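## Task

On top of the two-door cabinet beside arm1, complete a three-item stack. Bottom to top: the wooden block with three small holes, then the short piece of square timber, then the long cardboard box. Each item rests on one of its long sides and is roughly centred over the item below, and nothing overhangs the edges of the cabinet top. Every other object must finish resting directly on the same piece of furniture it sits on now. The attempt fails if any object from a furniture top lies on the floor without a hand holding it. It also fails if any object goes inside or beneath furniture, even while gripped. The stack only counts if it stands without robot support. Finish by opening the grippers and moving the arms away.

## Robot and tools

Robots: three identical i2rt Big YAM arms named arm1, arm2 and arm3. Each has six revolute joints, a two-finger gripper and a wrist camera. With joints 1 and 6 at zero and the hand level and pointing forward, the wrist camera rides on top of the hand and looks toward the fingertips. Reach is about 1.0 m from the joint-1 axis. The joints move at different speeds, so the hand can sweep a wide path between two postures. The arms do not coordinate: if one stalls, the others keep going.

Frames: all poses share one scene frame with its origin on the floor and +z up. The hand point lies midway between the fingertips. The hand's z axis runs along the fingers, and the fingers open and close along its y axis. No result line gives the pose of a robot's foot.

execute_actions: the argument actions is a list holding either no action or exactly one. An action is an object with keys arm1, arm2 and/or arm3. Under each key is joints, an object of absolute joint targets (not offsets) given by name:
- joint1_rad: -2.879 to 2.879 rad, tolerance 0.045. Turns the arm about its foot; positive is counter-clockwise seen from above; at 0 the arm extends the way its foot faces.
- joint2_rad: 0 to 3.141 rad, tol 0.14. Shoulder; at 0 the upper arm points roughly level and backward; increasing lifts it up and then forward.
- joint3_rad: 0 to 3.019 rad, tol 0.09. Elbow; 0 folds the forearm onto the upper arm; increasing opens it.
- joint4_rad: -1.692 to 1.57 rad, tol 0.055. Hand pitch; positive tips the fingers up.
- joint5_rad: -1.57 to 1.57 rad, tol 0.03. Sideways hand swing; positive goes to the arm's right.
- joint6_rad: -2.094 to 2.094 rad, tol 0.035. Hand roll; positive is clockwise viewed from behind the hand.
- gripper_m: 0 to 0.093 m, the fingertip gap, tol 0.003. Each finger pad can press with roughly 50 to 62 N, less on some grippers.
All motions in an action start together and may finish at different times; an action runs at most 15 s. Example: {"arm1": {"joints": {"gripper_m": 0.05}}, "arm2": {"joints": {"joint1_rad": 0.3}}}. Any joint or arm left out may still be driving toward an earlier target, and joint_status will not show it. An unknown key or an out-of-range number rejects the whole call and nothing moves. The optional cameras list picks which images come back: arm1_cam_wrist, arm2_cam_wrist, arm3_cam_wrist, room_a, room_b, or all. Omitted, null or ["all"] gives every camera; [] gives none. The pictures line lists the images in order. An empty actions list only reports state and images.

wait: seconds from 0 to 10. Sends no new command; the robots carry on as before. Returns the same as an empty execute_actions.

zoom_image: camera (one of the five names) and region [x0, y0, x1, y1] in pixels of that camera's most recent full image, with (0,0) at top left, at most 504 by 504. Wrist images are 504x504 fisheye; room_a and room_b are 896x504 fixed room views.

finished_scene: scene is the integer number of the current scene. It ends that scene for good after the robots hold the last command, and its result tells whether the goal was met and gives the next task.

Result lines: joint_positions holds the current joint values. joint_status tells how each commanded motion ended. off_target: stopped short and may still be pushing. contact_stop or time_out: the old target is dropped and the joint holds where it stopped. After time_out, though, a joint may keep a target at most 0.375, 0.375, 0.113, 0.225, 0.075, 0.3 rad (joints 1 to 6) from where it stands, keep pushing, and move on if freed. on_its_own lists such uncommanded behaviour; its "held at" value is the held target, not the actual position. To relieve a push, command the joint to its reported position. "joint command not followed" with a cause line means a safety check blocked that arm's joint targets, which read not_followed; the gripper part still runs, and blocked targets may be retried on later actions. Joint torques are raw drive outputs per arm joint, with per-arm offset, scale and noise, and are nonzero even in free air. A stop in any result cancels the rest of that reply's movement, wait and finish calls.

Hazards: arms do not halt on contact and can press hard. A hard press between two robots fails the run, and a hard hit may; the self-collision check can act too late and ignores fingers, gripper housings and wrist cameras. Holding loads heats motors, even while you think; MOTOR HOT appears from 85 °C, and at 100 °C the arm goes limp and falls (OVER-TEMPERATURE FAULT, keys then read limit_stop_at_motor_heat; resend targets). A joint holding a load slowly sinks, and a target very near the current position may not move it. During thinking the robots keep the last command. Loose objects may occasionally get nudged. Avoid drops, slips, slamming, objects reaching the floor or going under or into furniture, and steady hard pushing. Shorter robot motion time is better.

Each tool is called after "Request:" as a command line: name --argument value for each argument, lists and objects as JSON in quotes; but a table of rows of numbers goes row by row, as --pt "numbers of a row", without its own name.

## Session

Request:
execute_actions --actions '[]'

Scene clock: 0.00 s.
Joint torques (N m, as the arm reports them, + toward a larger angle): no reading
arm1.joint_positions: joint1_rad=-0.025 joint2_rad=+0.347 joint3_rad=+1.568 joint4_rad=-1.454 joint5_rad=-0.083 joint6_rad=+0.144 gripper_m=+0.095
arm1.joint_status: not commanded
arm1.hand: x=-1.1158 y=+0.3008 z=+1.4229 quat_wxyz=(-0.383, -0.683, -0.378, +0.493) (m; scene frame)
arm2.joint_positions: joint1_rad=+0.654 joint2_rad=+0.428 joint3_rad=+1.646 joint4_rad=-1.382 joint5_rad=+0.089 joint6_rad=-0.119 gripper_m=+0.094
arm2.joint_status: not commanded
arm2.hand: x=-0.0442 y=-0.1783 z=+1.5538 quat_wxyz=(-0.392, +0.663, -0.368, -0.521) (m; scene frame)
arm3.joint_positions: joint1_rad=+0.053 joint2_rad=+0.582 joint3_rad=+1.689 joint4_rad=-1.390 joint5_rad=+0.091 joint6_rad=+0.329 gripper_m=+0.095
arm3.joint_status: not commanded
arm3.hand: x=+1.1100 y=+0.0410 z=+1.4766 quat_wxyz=(-0.338, +0.502, -0.622, -0.496) (m; scene frame)
pictures: arm1_cam_wrist, arm2_cam_wrist, arm3_cam_wrist, room_a, room_b
Images, in order (width x height): arm1_cam_wrist 504x504, arm2_cam_wrist 504x504, arm3_cam_wrist 504x504, room_a 896x504, room_b 896x504.

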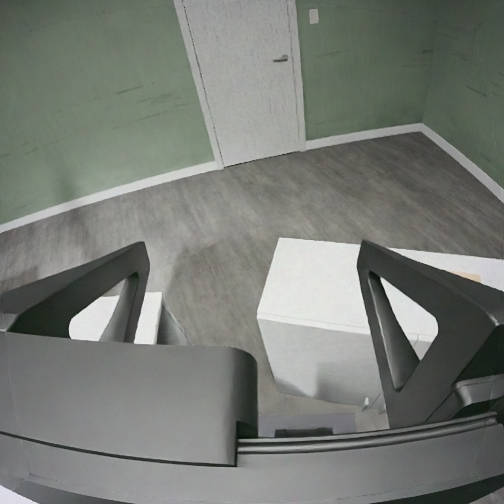

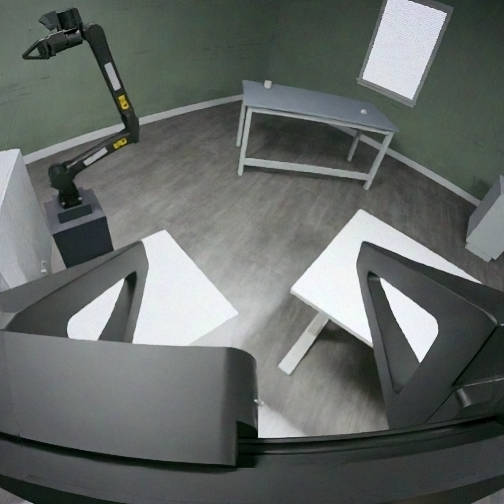

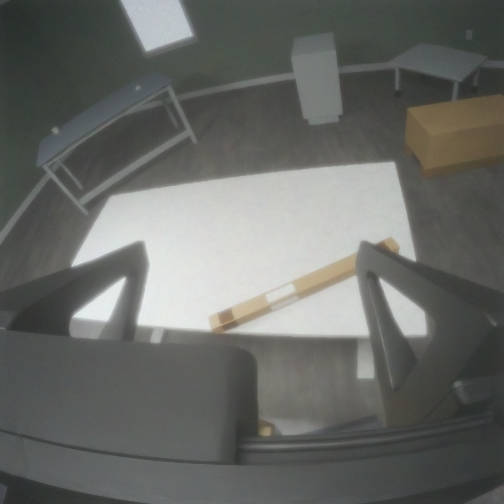

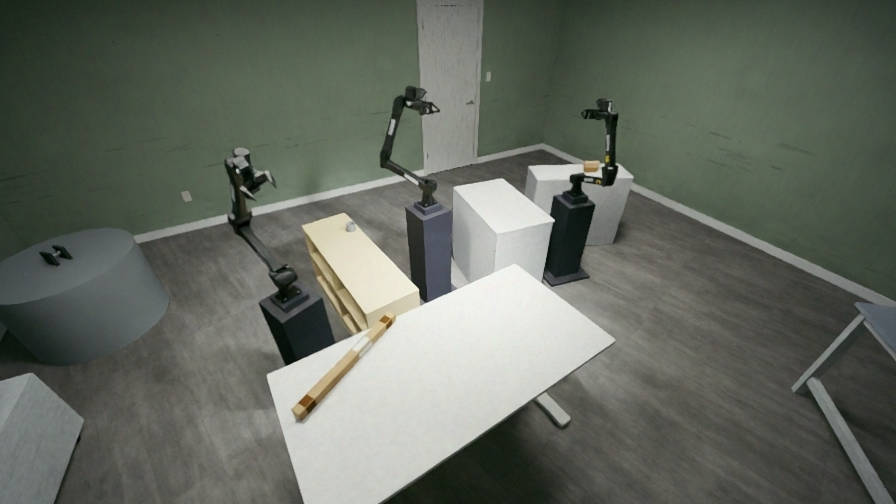

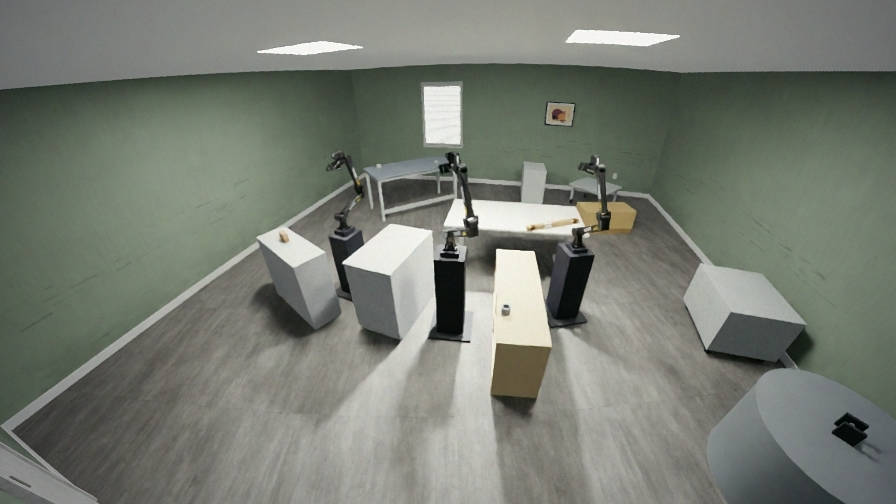

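Request:
zoom_image --camera "room_a" --region '[420, 80, 700, 300]'

Request:
zoom_image --camera "room_b" --region '[230, 140, 660, 400]'

Request:
zoom_image --camera "room_a" --region '[200, 130, 480, 430]'

Region (420, 80, 700, 300) of room_a's 896x504 image, scaled by 1.800, with more detail than that image has; it fills the top 396 rows of this view, and the rest is white.

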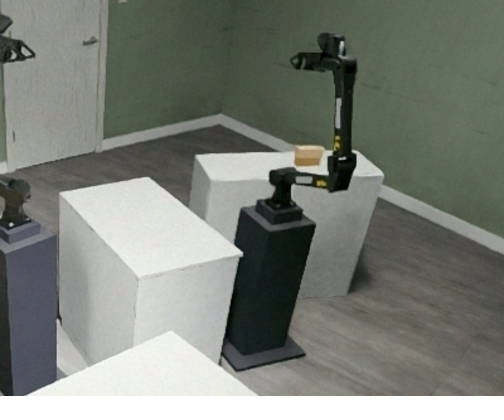

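Region (230, 140, 660, 400) of room_b's 896x504 image, scaled by 1.172, with more detail than that image has; it fills the top 305 rows of this view, and the rest is white.

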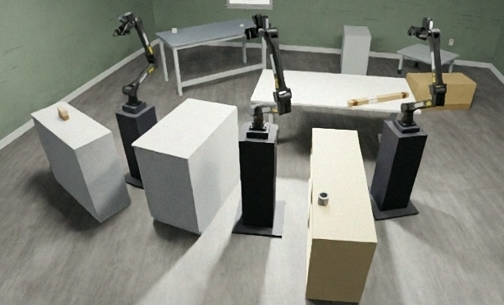

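Region (200, 130, 480, 430) of room_a's 896x504 image, scaled by 1.680, with more detail than that image has; it fills the left 470 columns of this view, and the rest is white.

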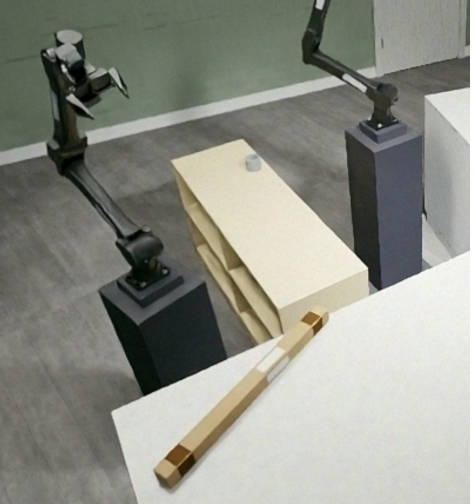

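Request:
zoom_image --camera "room_a" --region '[550, 140, 650, 210]'

Request:
zoom_image --camera "room_b" --region '[250, 210, 350, 280]'

Request:
zoom_image --camera "arm3_cam_wrist" --region '[200, 380, 340, 460]'

Region (550, 140, 650, 210) of room_a's 896x504 image, scaled by 5.040, with more detail than that image has; it fills the top 353 rows of this view, and the rest is white.

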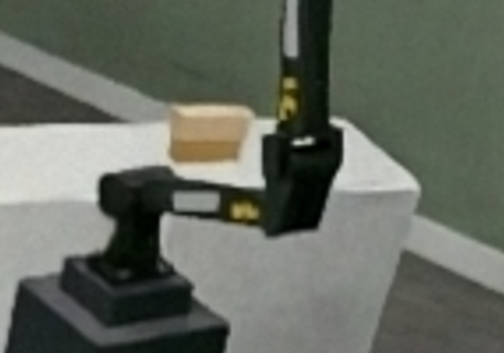

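Region (250, 210, 350, 280) of room_b's 896x504 image, scaled by 5.040, with more detail than that image has; it fills the top 353 rows of this view, and the rest is white.

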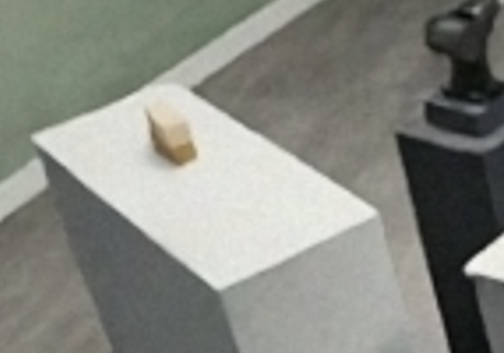

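Region (200, 380, 340, 460) of arm3_cam_wrist's 504x504 image, scaled by 3.600, with more detail than that image has; it fills the top 288 rows of this view, and the rest is white.

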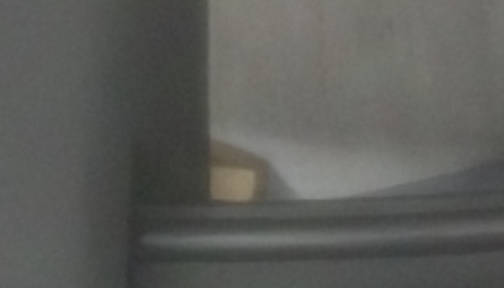

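Request:
execute_actions --actions '[{"arm1":{"joints":{"joint1_rad":-1.0,"joint4_rad":-1.65,"joint5_rad":0,"joint6_rad":0,"joint2_rad":0.6}},"arm2":{"joints":{"joint1_rad":-0.3,"joint5_rad":0,"joint6_rad":0,"joint4_rad":-1.65,"joint2_rad":0.7}},"arm3":{"joints":{"joint1_rad":0.0,"joint2_rad":0.9,"joint4_rad":-1.6,"joint5_rad":0,"joint6_rad":0}}}]'

Scene clock: 4.57 s.
Joint torques (N m, as the arm reports them, + toward a larger angle): arm1=[-0.87  6.1   7.33  1.96  0.02 -0.23] | arm2=[-2.44  2.1   6.6   1.34  0.08  0.07] | arm3=[-1.3  -0.47 10.38  0.79 -0.08 -0.16]
arm1.joint_positions: joint1_rad=-0.993 joint2_rad=+0.592 joint3_rad=+1.570 joint4_rad=-1.645 joint5_rad=-0.002 joint6_rad=+0.017 gripper_m=+0.095
arm1.joint_status: all done
arm1.hand: x=-1.2524 y=+0.3411 z=+1.3619 quat_wxyz=(-0.032, -0.896, -0.043, +0.441) (m; scene frame)
arm2.joint_positions: joint1_rad=-0.292 joint2_rad=+0.698 joint3_rad=+1.649 joint4_rad=-1.639 joint5_rad=-0.001 joint6_rad=-0.014 gripper_m=+0.094
arm2.joint_status: all done
arm2.hand: x=+0.0603 y=-0.0848 z=+1.4680 quat_wxyz=(-0.364, +0.488, -0.758, -0.233) (m; scene frame)
arm3.joint_positions: joint1_rad=+0.008 joint2_rad=+0.894 joint3_rad=+1.683 joint4_rad=-1.580 joint5_rad=+0.003 joint6_rad=+0.012 gripper_m=+0.095
arm3.joint_status: all done
arm3.hand: x=+1.0857 y=+0.1687 z=+1.3721 quat_wxyz=(-0.252, +0.693, -0.613, -0.283) (m; scene frame)
pictures: arm1_cam_wrist, arm2_cam_wrist, arm3_cam_wrist, room_a, room_b
Images, in order (width x height): arm1_cam_wrist 504x504, arm2_cam_wrist 504x504, arm3_cam_wrist 504x504, room_a 896x504, room_b 896x504.

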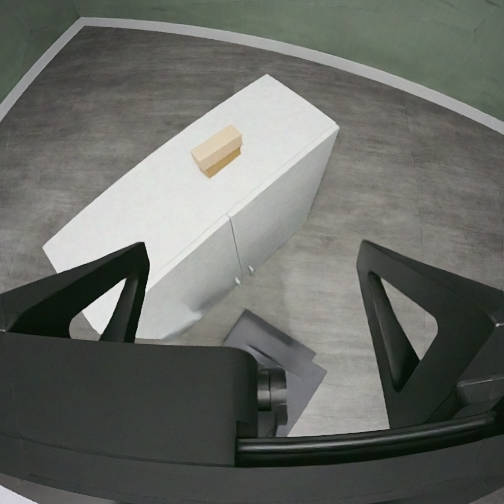

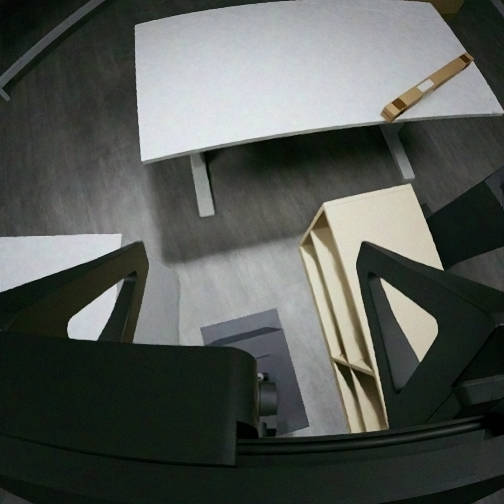

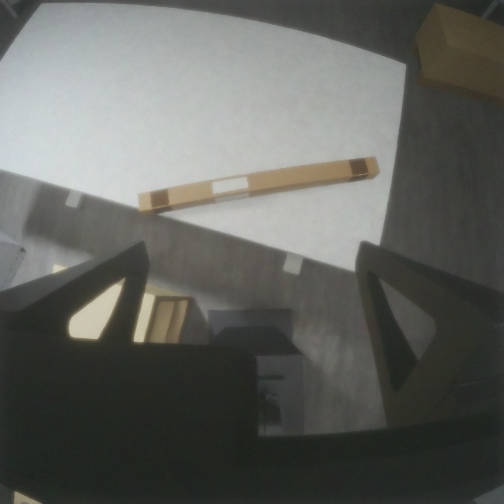

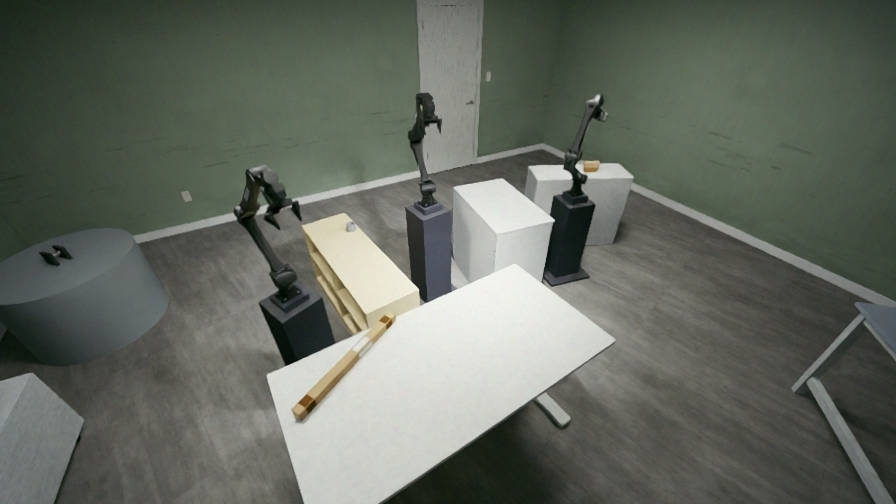

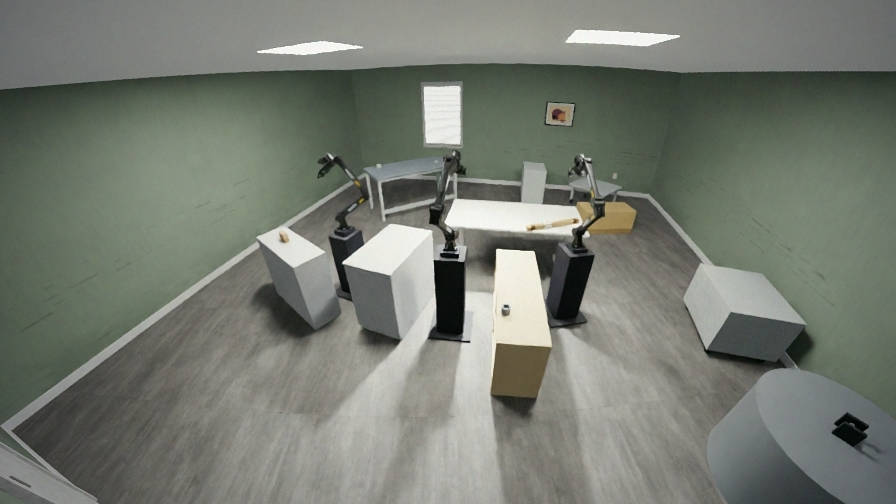

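Request:
execute_actions --actions '[{"arm1":{"joints":{"joint1_rad":-0.9,"joint2_rad":1.3,"joint3_rad":1.4,"joint4_rad":-1.6}},"arm2":{"joints":{"joint1_rad":1.6,"joint2_rad":1.4,"joint3_rad":1.3,"joint4_rad":-1.4}},"arm3":{"joints":{"joint1_rad":0.0,"joint2_rad":1.6,"joint3_rad":1.3,"joint4_rad":-1.27}}}]'

Scene clock: 10.67 s.
Joint torques (N m, as the arm reports them, + toward a larger angle): arm1=[ 0.1  -9.3  10.15  0.94  0.02 -0.22] | arm2=[ -2.33 -12.41   8.22   0.48   0.08   0.05] | arm3=[ -1.39 -14.03  11.84   0.64  -0.07  -0.15]
arm1.joint_positions: joint1_rad=-0.906 joint2_rad=+1.312 joint3_rad=+1.391 joint4_rad=-1.604 joint5_rad=-0.002 joint6_rad=+0.017 gripper_m=+0.095
arm1.joint_status: all done
arm1.hand: x=-1.4792 y=+0.2802 z=+1.1005 quat_wxyz=(-0.006, -0.995, -0.092, +0.029) (m; scene frame)
arm2.joint_positions: joint1_rad=+1.604 joint2_rad=+1.418 joint3_rad=+1.293 joint4_rad=-1.401 joint5_rad=+0.000 joint6_rad=-0.011 gripper_m=+0.094
arm2.joint_status: all done
arm2.hand: x=-0.4384 y=-0.2020 z=+1.1086 quat_wxyz=(-0.009, +0.998, -0.050, -0.024) (m; scene frame)
arm3.joint_positions: joint1_rad=+0.008 joint2_rad=+1.609 joint3_rad=+1.276 joint4_rad=-1.283 joint5_rad=+0.003 joint6_rad=+0.012 gripper_m=+0.095
arm3.joint_status: all done
arm3.hand: x=+1.0670 y=+0.3411 z=+0.9432 quat_wxyz=(+0.011, +0.748, -0.663, +0.022) (m; scene frame)
pictures: arm1_cam_wrist, arm2_cam_wrist, arm3_cam_wrist, room_a, room_b
Images, in order (width x height): arm1_cam_wrist 504x504, arm2_cam_wrist 504x504, arm3_cam_wrist 504x504, room_a 896x504, room_b 896x504.

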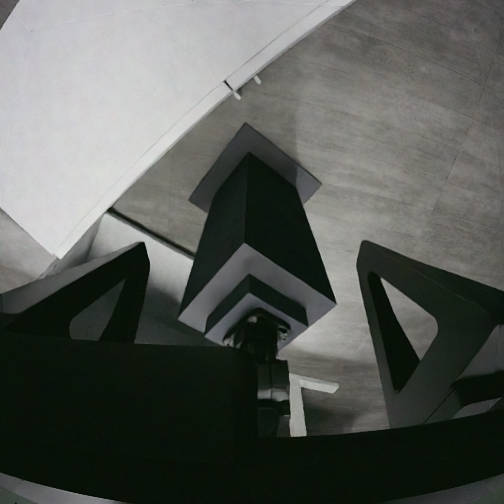

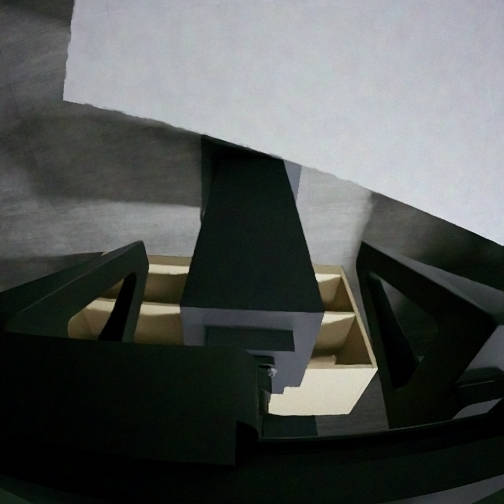

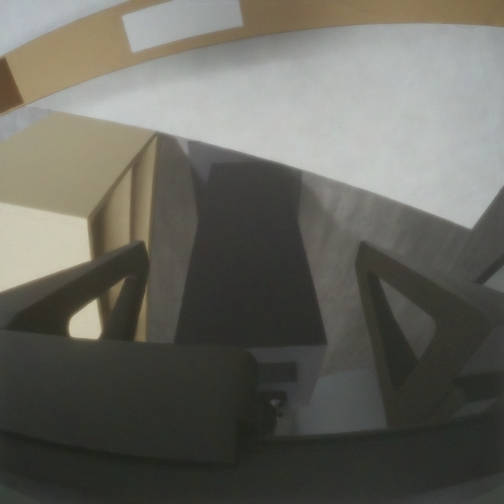

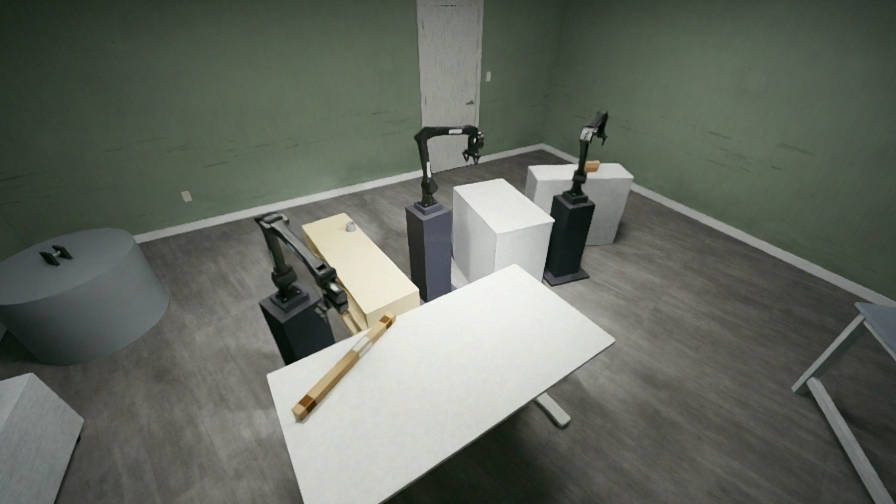

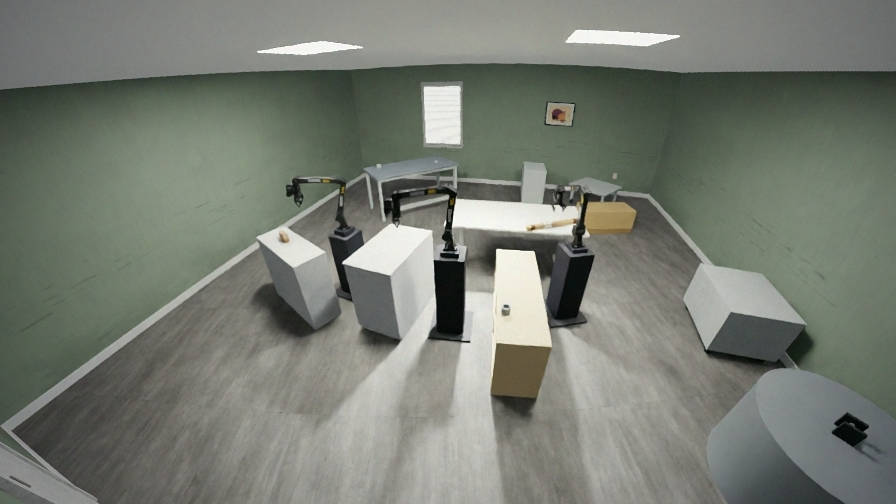

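Request:
execute_actions --actions '[{"arm1":{"joints":{"joint4_rad":-0.8}},"arm2":{"joints":{"joint2_rad":0.9}},"arm3":{"joints":{"joint3_rad":1.8}}}]'

Scene clock: 16.37 s.
Joint torques (N m, as the arm reports them, + toward a larger angle): arm1=[  0.15 -10.64  11.22   2.92   0.02  -0.22] | arm2=[-2.11 -3.83  8.51  1.43  0.07  0.05] | arm3=[ -1.39 -13.14  13.96   1.52  -0.07  -0.15]
arm1.joint_positions: joint1_rad=-0.906 joint2_rad=+1.312 joint3_rad=+1.391 joint4_rad=-0.817 joint5_rad=-0.002 joint6_rad=+0.017 gripper_m=+0.095
arm1.joint_status: all done
arm1.hand: x=-1.6455 y=+0.2464 z=+1.1828 quat_wxyz=(-0.047, -0.908, -0.084, +0.408) (m; scene frame)
arm2.joint_positions: joint1_rad=+1.604 joint2_rad=+0.893 joint3_rad=+1.293 joint4_rad=-1.401 joint5_rad=+0.000 joint6_rad=-0.011 gripper_m=+0.094
arm2.joint_status: all done
arm2.hand: x=-0.3390 y=-0.2158 z=+1.2963 quat_wxyz=(-0.024, +0.958, -0.046, -0.282) (m; scene frame)
arm3.joint_positions: joint1_rad=+0.008 joint2_rad=+1.591 joint3_rad=+1.769 joint4_rad=-1.282 joint5_rad=+0.003 joint6_rad=+0.012 gripper_m=+0.095
arm3.joint_status: all done
arm3.hand: x=+1.0477 y=+0.4704 z=+1.1625 quat_wxyz=(-0.155, +0.729, -0.645, -0.170) (m; scene frame)
pictures: arm1_cam_wrist, arm2_cam_wrist, arm3_cam_wrist, room_a, room_b
Images, in order (width x height): arm1_cam_wrist 504x504, arm2_cam_wrist 504x504, arm3_cam_wrist 504x504, room_a 896x504, room_b 896x504.

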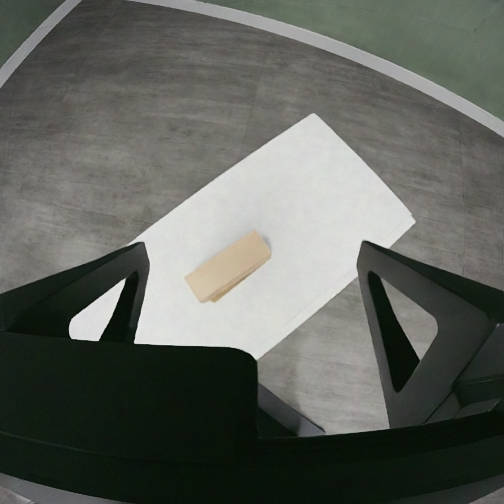

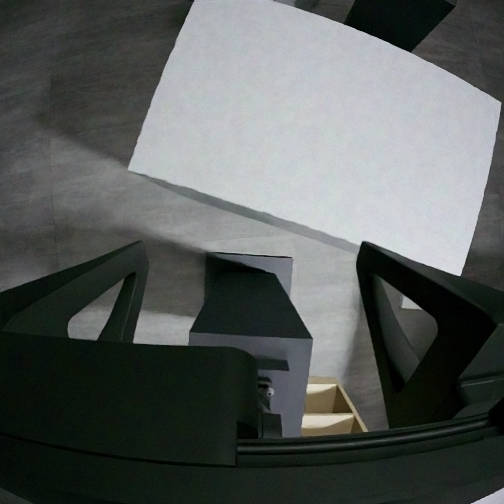

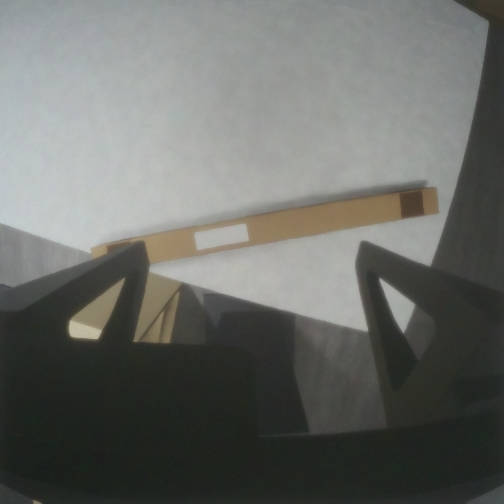

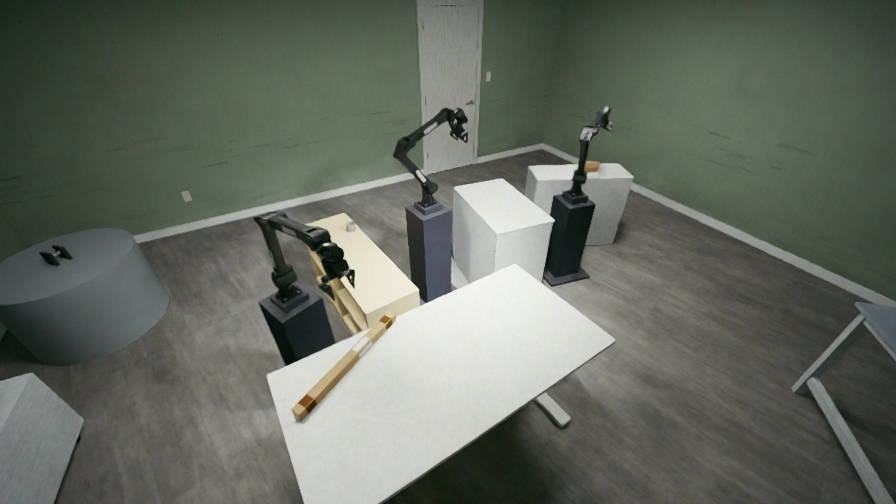

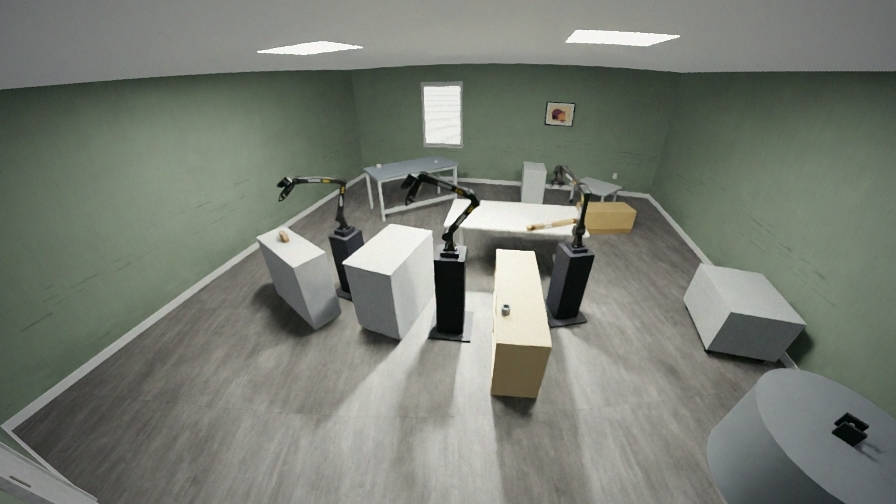

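Request:
zoom_image --camera "arm1_cam_wrist" --region '[160, 200, 300, 320]'

Request:
zoom_image --camera "room_a" --region '[570, 150, 620, 185]'

Region (160, 200, 300, 320) of arm1_cam_wrist's 504x504 image, scaled by 3.600, with more detail than that image has; it fills the top 432 rows of this view, and the rest is white.

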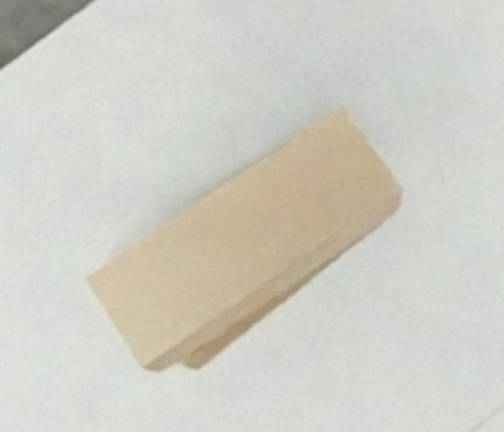

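Region (570, 150, 620, 185) of room_a's 896x504 image, scaled by 10.080, with more detail than that image has; it fills the top 353 rows of this view, and the rest is white.

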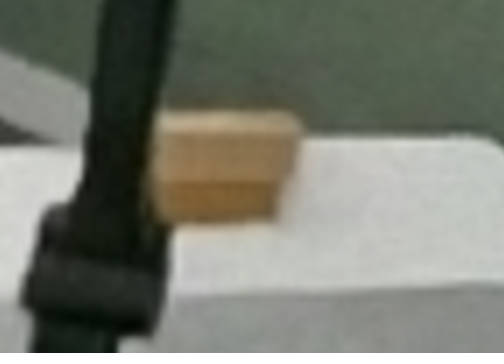

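Request:
execute_actions --actions '[{"arm1":{"joints":{"joint1_rad":-0.85,"joint2_rad":0.55,"joint3_rad":0.55,"joint4_rad":-0.3}},"arm2":{"joints":{"joint1_rad":-1.3,"joint2_rad":1.4,"joint3_rad":1.35,"joint4_rad":-1.45}},"arm3":{"joints":{"joint1_rad":-0.045,"joint2_rad":1.95,"joint3_rad":1.54,"joint4_rad":-1.14,"joint6_rad":1.368}}}]'

Scene clock: 30.23 s.
Joint torques (N m, as the arm reports them, + toward a larger angle): arm1=[-0.42  0.06 11.21  3.25  0.01 -0.22] | arm2=[ -1.75 -13.17  10.6   -0.22   0.06   0.04] | arm3=[ -0.79 -18.26  11.92   0.56   0.05   0.13]
arm1.joint_positions: joint1_rad=-0.849 joint2_rad=+0.555 joint3_rad=+0.544 joint4_rad=-0.318 joint5_rad=-0.002 joint6_rad=+0.016 gripper_m=+0.095
arm1.joint_status: all done
arm1.hand: x=-1.4432 y=+0.2671 z=+1.1056 quat_wxyz=(-0.083, -0.804, -0.098, +0.581) (m; scene frame)
arm2.joint_positions: joint1_rad=-1.303 joint2_rad=+1.418 joint3_rad=+1.305 joint4_rad=-1.439 joint5_rad=+0.000 joint6_rad=-0.011 gripper_m=+0.094
arm2.joint_status: all done
arm2.hand: x=+0.3928 y=-0.1984 z=+1.1117 quat_wxyz=(-0.009, +0.067, -0.998, -0.008) (m; scene frame)
arm3.joint_positions: joint1_rad=-0.047 joint2_rad=+1.948 joint3_rad=+1.510 joint4_rad=-1.152 joint5_rad=+0.001 joint6_rad=+1.356 gripper_m=+0.095
arm3.joint_status: all done
arm3.hand: x=+1.0833 y=+0.4551 z=+0.8573 quat_wxyz=(-0.005, +0.145, -0.989, +0.010) (m; scene frame)
pictures: arm1_cam_wrist, arm2_cam_wrist, arm3_cam_wrist, room_a, room_b
Images, in order (width x height): arm1_cam_wrist 504x504, arm2_cam_wrist 504x504, arm3_cam_wrist 504x504, room_a 896x504, room_b 896x504.

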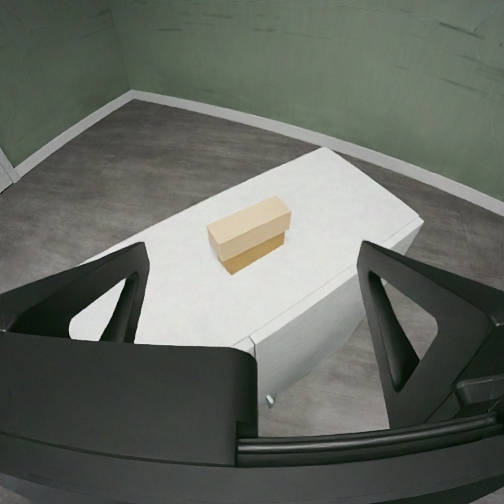

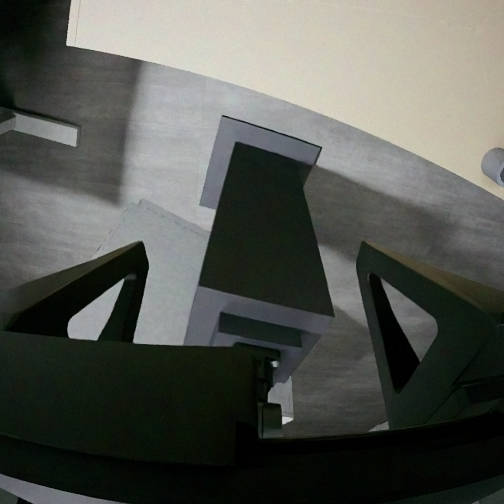

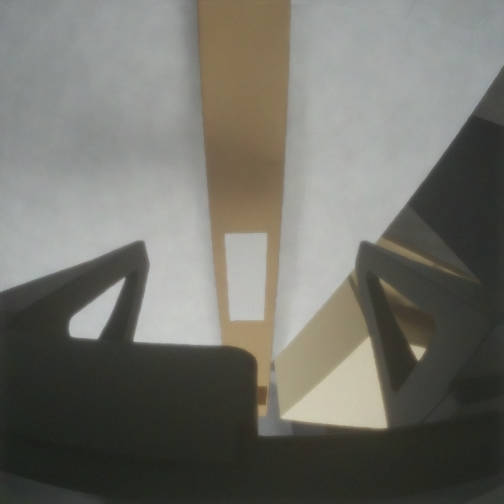

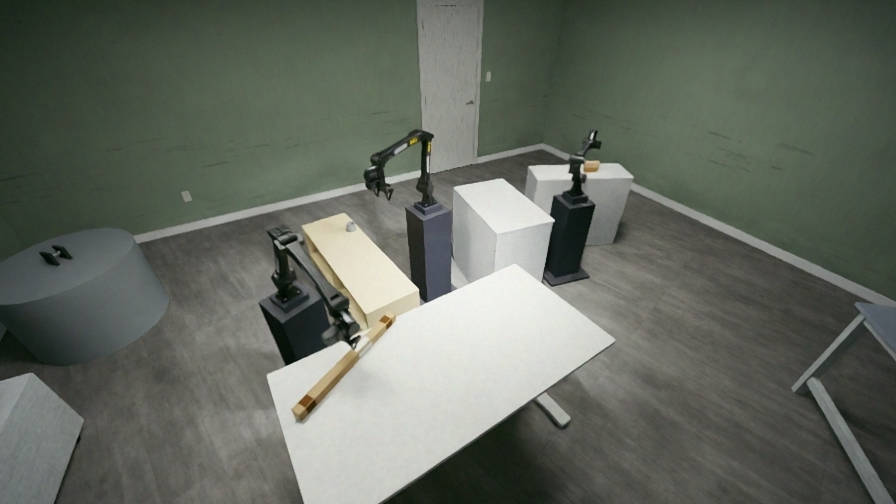

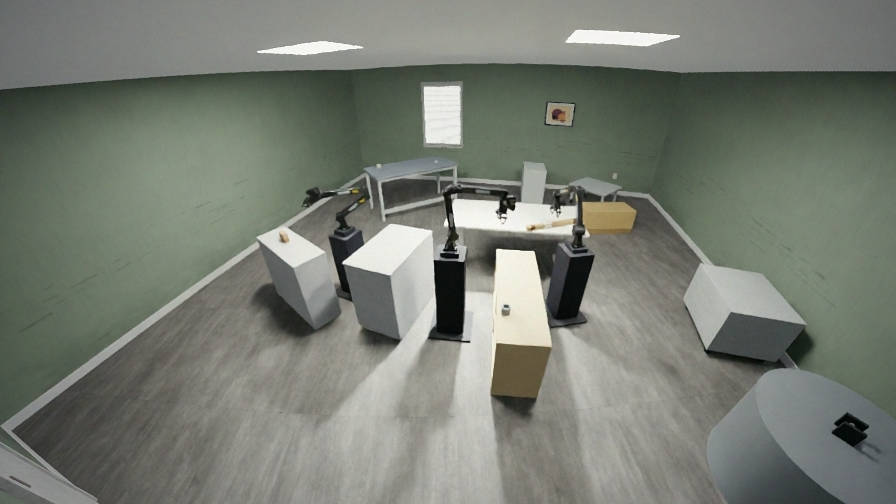

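Request:
execute_actions --actions '[{"arm3":{"joints":{"joint2_rad":2.004,"joint3_rad":1.49,"joint4_rad":-1.015}},"arm2":{"joints":{"joint1_rad":-0.6,"joint2_rad":1.0}}}]' --cameras '["arm3_cam_wrist","room_a"]'

Request:
zoom_image --camera "room_a" --region '[280, 280, 430, 420]'

Scene clock: 35.53 s.
Joint torques (N m, as the arm reports them, + toward a larger angle): arm1=[-0.41  0.03 11.22  3.25  0.01 -0.22] | arm2=[-1.45 -4.51 10.98  0.74  0.08  0.05] | arm3=[ -0.75 -16.16   8.77   0.95   0.05   0.12]
arm1.joint_positions: joint1_rad=-0.849 joint2_rad=+0.555 joint3_rad=+0.544 joint4_rad=-0.318 joint5_rad=-0.002 joint6_rad=+0.016 gripper_m=+0.095
arm1.joint_status: not commanded
arm1.hand: x=-1.4432 y=+0.2671 z=+1.1056 quat_wxyz=(-0.083, -0.804, -0.098, +0.581) (m; scene frame)
arm2.joint_positions: joint1_rad=-0.604 joint2_rad=+0.991 joint3_rad=+1.305 joint4_rad=-1.440 joint5_rad=-0.001 joint6_rad=-0.011 gripper_m=+0.094
arm2.joint_status: all done
arm2.hand: x=+0.2122 y=-0.0023 z=+1.2692 quat_wxyz=(-0.205, +0.394, -0.891, -0.094) (m; scene frame)
arm3.joint_positions: joint1_rad=-0.047 joint2_rad=+1.981 joint3_rad=+1.490 joint4_rad=-1.034 joint5_rad=+0.001 joint6_rad=+1.357 gripper_m=+0.095
arm3.joint_status: all done
arm3.hand: x=+1.0822 y=+0.4727 z=+0.8324 quat_wxyz=(-0.007, +0.145, -0.989, -0.022) (m; scene frame)
pictures: arm3_cam_wrist, room_a
Images, in order (width x height): arm3_cam_wrist 504x504, room_a 896x504.

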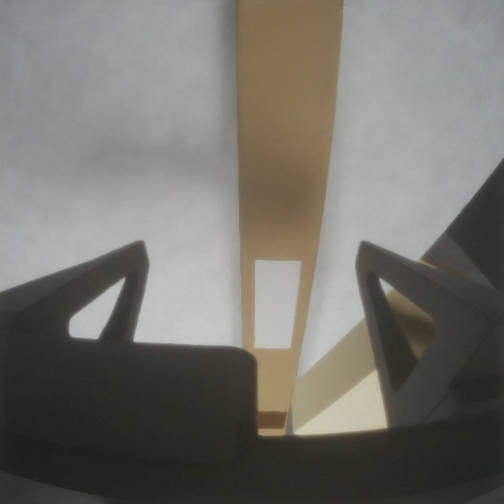

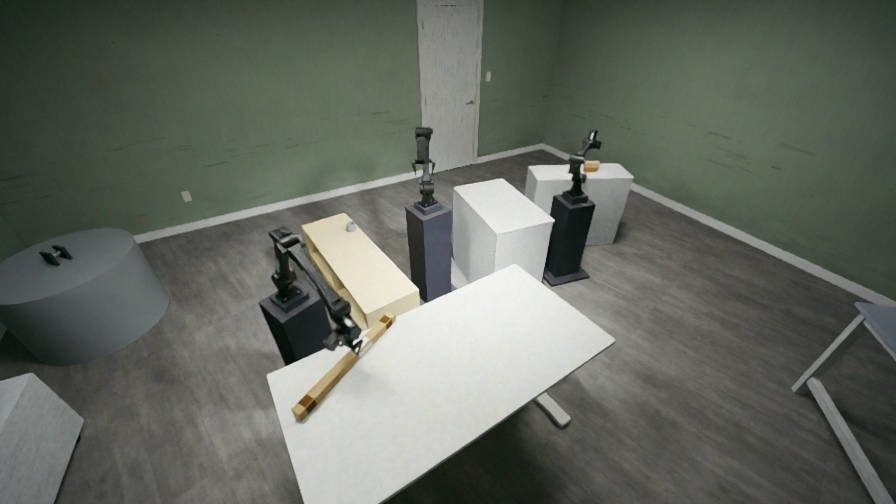

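Region (280, 280, 430, 420) of room_a's 896x504 image, scaled by 3.360, with more detail than that image has; it fills the top 470 rows of this view, and the rest is white.

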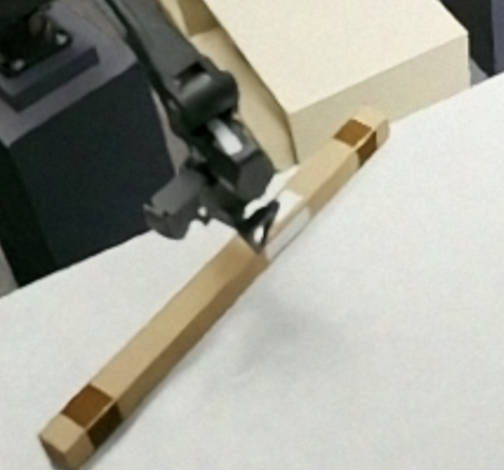

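Request:
execute_actions --actions '[{"arm3":{"joints":{"joint2_rad":2.09,"joint3_rad":1.43,"joint4_rad":-0.895}}}]' --cameras '["arm3_cam_wrist","room_a"]'

Scene clock: 37.57 s.
Joint torques (N m, as the arm reports them, + toward a larger angle): arm1=[-0.4   0.07 11.23  3.25  0.02 -0.22] | arm2=[-1.55 -3.99 11.02  0.68  0.08  0.05] | arm3=[ -0.79 -17.98   8.67   0.79   0.05   0.12]
arm1.joint_positions: joint1_rad=-0.849 joint2_rad=+0.555 joint3_rad=+0.544 joint4_rad=-0.318 joint5_rad=-0.002 joint6_rad=+0.016 gripper_m=+0.095
arm1.joint_status: not commanded
arm1.hand: x=-1.4432 y=+0.2671 z=+1.1056 quat_wxyz=(-0.083, -0.804, -0.098, +0.581) (m; scene frame)
arm2.joint_positions: joint1_rad=-0.604 joint2_rad=+0.991 joint3_rad=+1.305 joint4_rad=-1.440 joint5_rad=-0.001 joint6_rad=-0.011 gripper_m=+0.094
arm2.joint_status: not commanded
arm2.hand: x=+0.2122 y=-0.0023 z=+1.2692 quat_wxyz=(-0.205, +0.394, -0.891, -0.094) (m; scene frame)
arm3.joint_positions: joint1_rad=-0.047 joint2_rad=+2.086 joint3_rad=+1.422 joint4_rad=-0.912 joint5_rad=+0.001 joint6_rad=+1.357 gripper_m=+0.095
arm3.joint_status: all done
arm3.hand: x=+1.0842 y=+0.4562 z=+0.7523 quat_wxyz=(-0.005, +0.145, -0.989, +0.004) (m; scene frame)
pictures: arm3_cam_wrist, room_a
Images, in order (width x height): arm3_cam_wrist 504x504, room_a 896x504.

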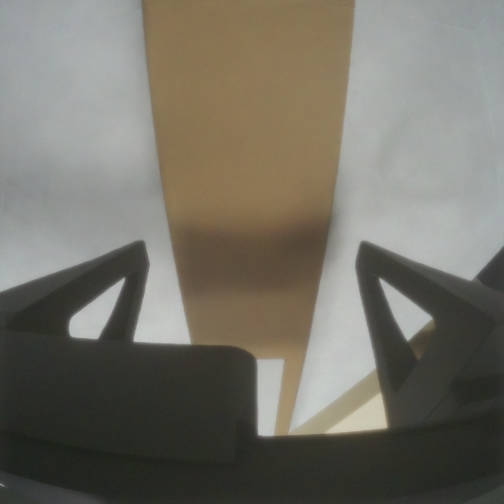

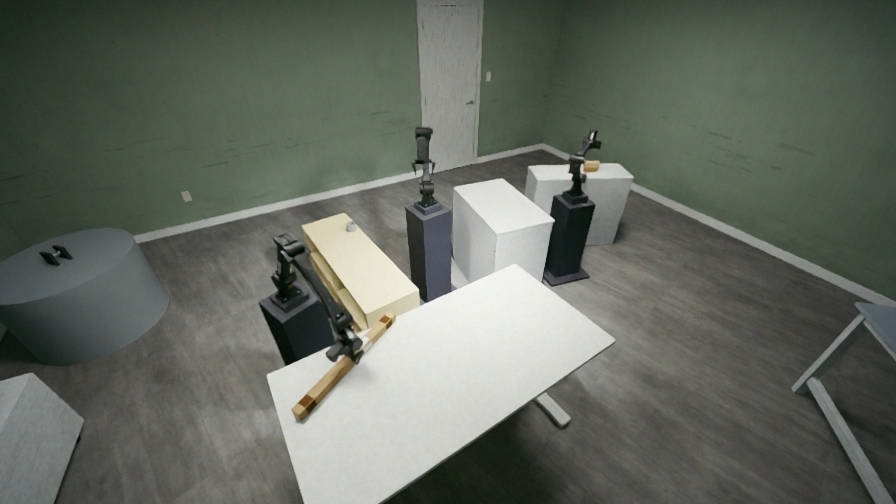

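Request:
execute_actions --actions '[{"arm3":{"joints":{"gripper_m":0.03}}}]' --cameras '["arm3_cam_wrist"]'

Scene clock: 38.37 s.
Joint torques (N m, as the arm reports them, + toward a larger angle): arm1=[-0.4   0.06 11.23  3.25  0.02 -0.22] | arm2=[-1.25 -4.05 11.02  0.74  0.08  0.05] | arm3=[ -0.75 -18.44   8.64   0.78   0.06   0.1 ]
arm1.joint_positions: joint1_rad=-0.849 joint2_rad=+0.555 joint3_rad=+0.544 joint4_rad=-0.318 joint5_rad=-0.002 joint6_rad=+0.016 gripper_m=+0.095
arm1.joint_status: not commanded
arm1.hand: x=-1.4432 y=+0.2671 z=+1.1056 quat_wxyz=(-0.083, -0.804, -0.098, +0.581) (m; scene frame)
arm2.joint_positions: joint1_rad=-0.604 joint2_rad=+0.991 joint3_rad=+1.305 joint4_rad=-1.440 joint5_rad=-0.001 joint6_rad=-0.011 gripper_m=+0.094
arm2.joint_status: not commanded
arm2.hand: x=+0.2122 y=-0.0023 z=+1.2692 quat_wxyz=(-0.205, +0.394, -0.891, -0.094) (m; scene frame)
arm3.joint_positions: joint1_rad=-0.047 joint2_rad=+2.086 joint3_rad=+1.422 joint4_rad=-0.911 joint5_rad=+0.001 joint6_rad=+1.359 gripper_m=+0.049
arm3.joint_status: gripper_m off_target (ended at +0.049, target +0.030)
arm3.hand: x=+1.0842 y=+0.4563 z=+0.7523 quat_wxyz=(-0.005, +0.144, -0.990, +0.004) (m; scene frame)
pictures: arm3_cam_wrist
Images, in order (width x height): arm3_cam_wrist 504x504.

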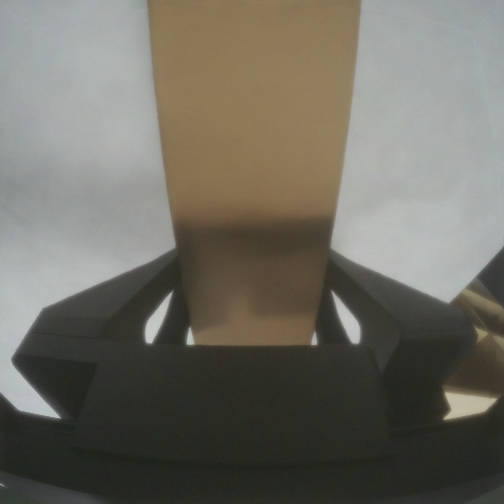

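Request:
execute_actions --actions '[{"arm3":{"joints":{"joint2_rad":1.89,"joint3_rad":1.47,"joint4_rad":-1.09}},"arm2":{"joints":{"joint1_rad":-0.3,"joint2_rad":0.8}}}]' --cameras '["room_a"]'

Scene clock: 40.50 s.
Joint torques (N m, as the arm reports them, + toward a larger angle): arm1=[-0.42  0.08 11.22  3.25  0.02 -0.22] | arm2=[-1.35 -0.68 10.63  1.05  0.07  0.06] | arm3=[ -0.77 -15.32  11.13  -0.39   0.06   0.09]
arm1.joint_positions: joint1_rad=-0.849 joint2_rad=+0.555 joint3_rad=+0.544 joint4_rad=-0.318 joint5_rad=-0.002 joint6_rad=+0.016 gripper_m=+0.095
arm1.joint_status: not commanded
arm1.hand: x=-1.4432 y=+0.2671 z=+1.1056 quat_wxyz=(-0.083, -0.804, -0.098, +0.581) (m; scene frame)
arm2.joint_positions: joint1_rad=-0.306 joint2_rad=+0.794 joint3_rad=+1.305 joint4_rad=-1.440 joint5_rad=-0.001 joint6_rad=-0.011 gripper_m=+0.094
arm2.joint_status: all done
arm2.hand: x=+0.1048 y=+0.0043 z=+1.3268 quat_wxyz=(-0.271, +0.507, -0.800, -0.173) (m; scene frame)
arm3.joint_positions: joint1_rad=-0.047 joint2_rad=+1.868 joint3_rad=+1.452 joint4_rad=-1.074 joint5_rad=+0.001 joint6_rad=+1.359 gripper_m=+0.049
arm3.joint_status: all done
arm3.hand: x=+1.0830 y=+0.4564 z=+0.8808 quat_wxyz=(-0.008, +0.144, -0.989, -0.040) (m; scene frame)
pictures: room_a
Images, in order (width x height): room_a 896x504.

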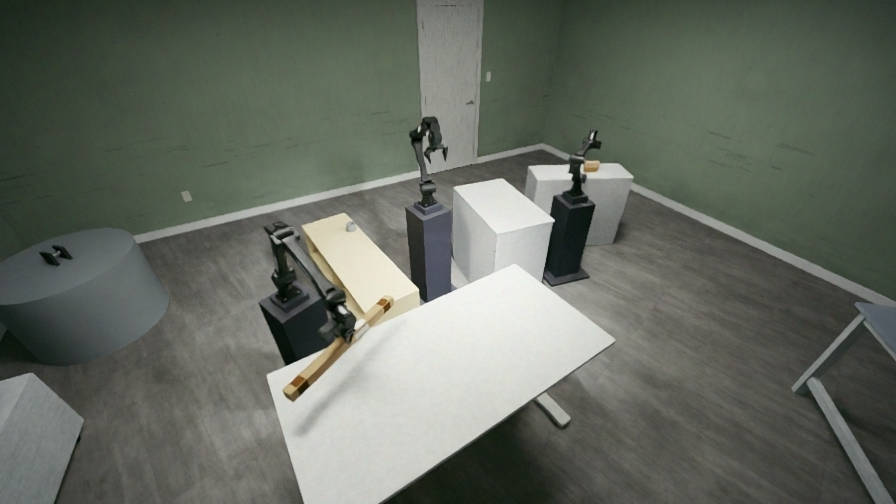

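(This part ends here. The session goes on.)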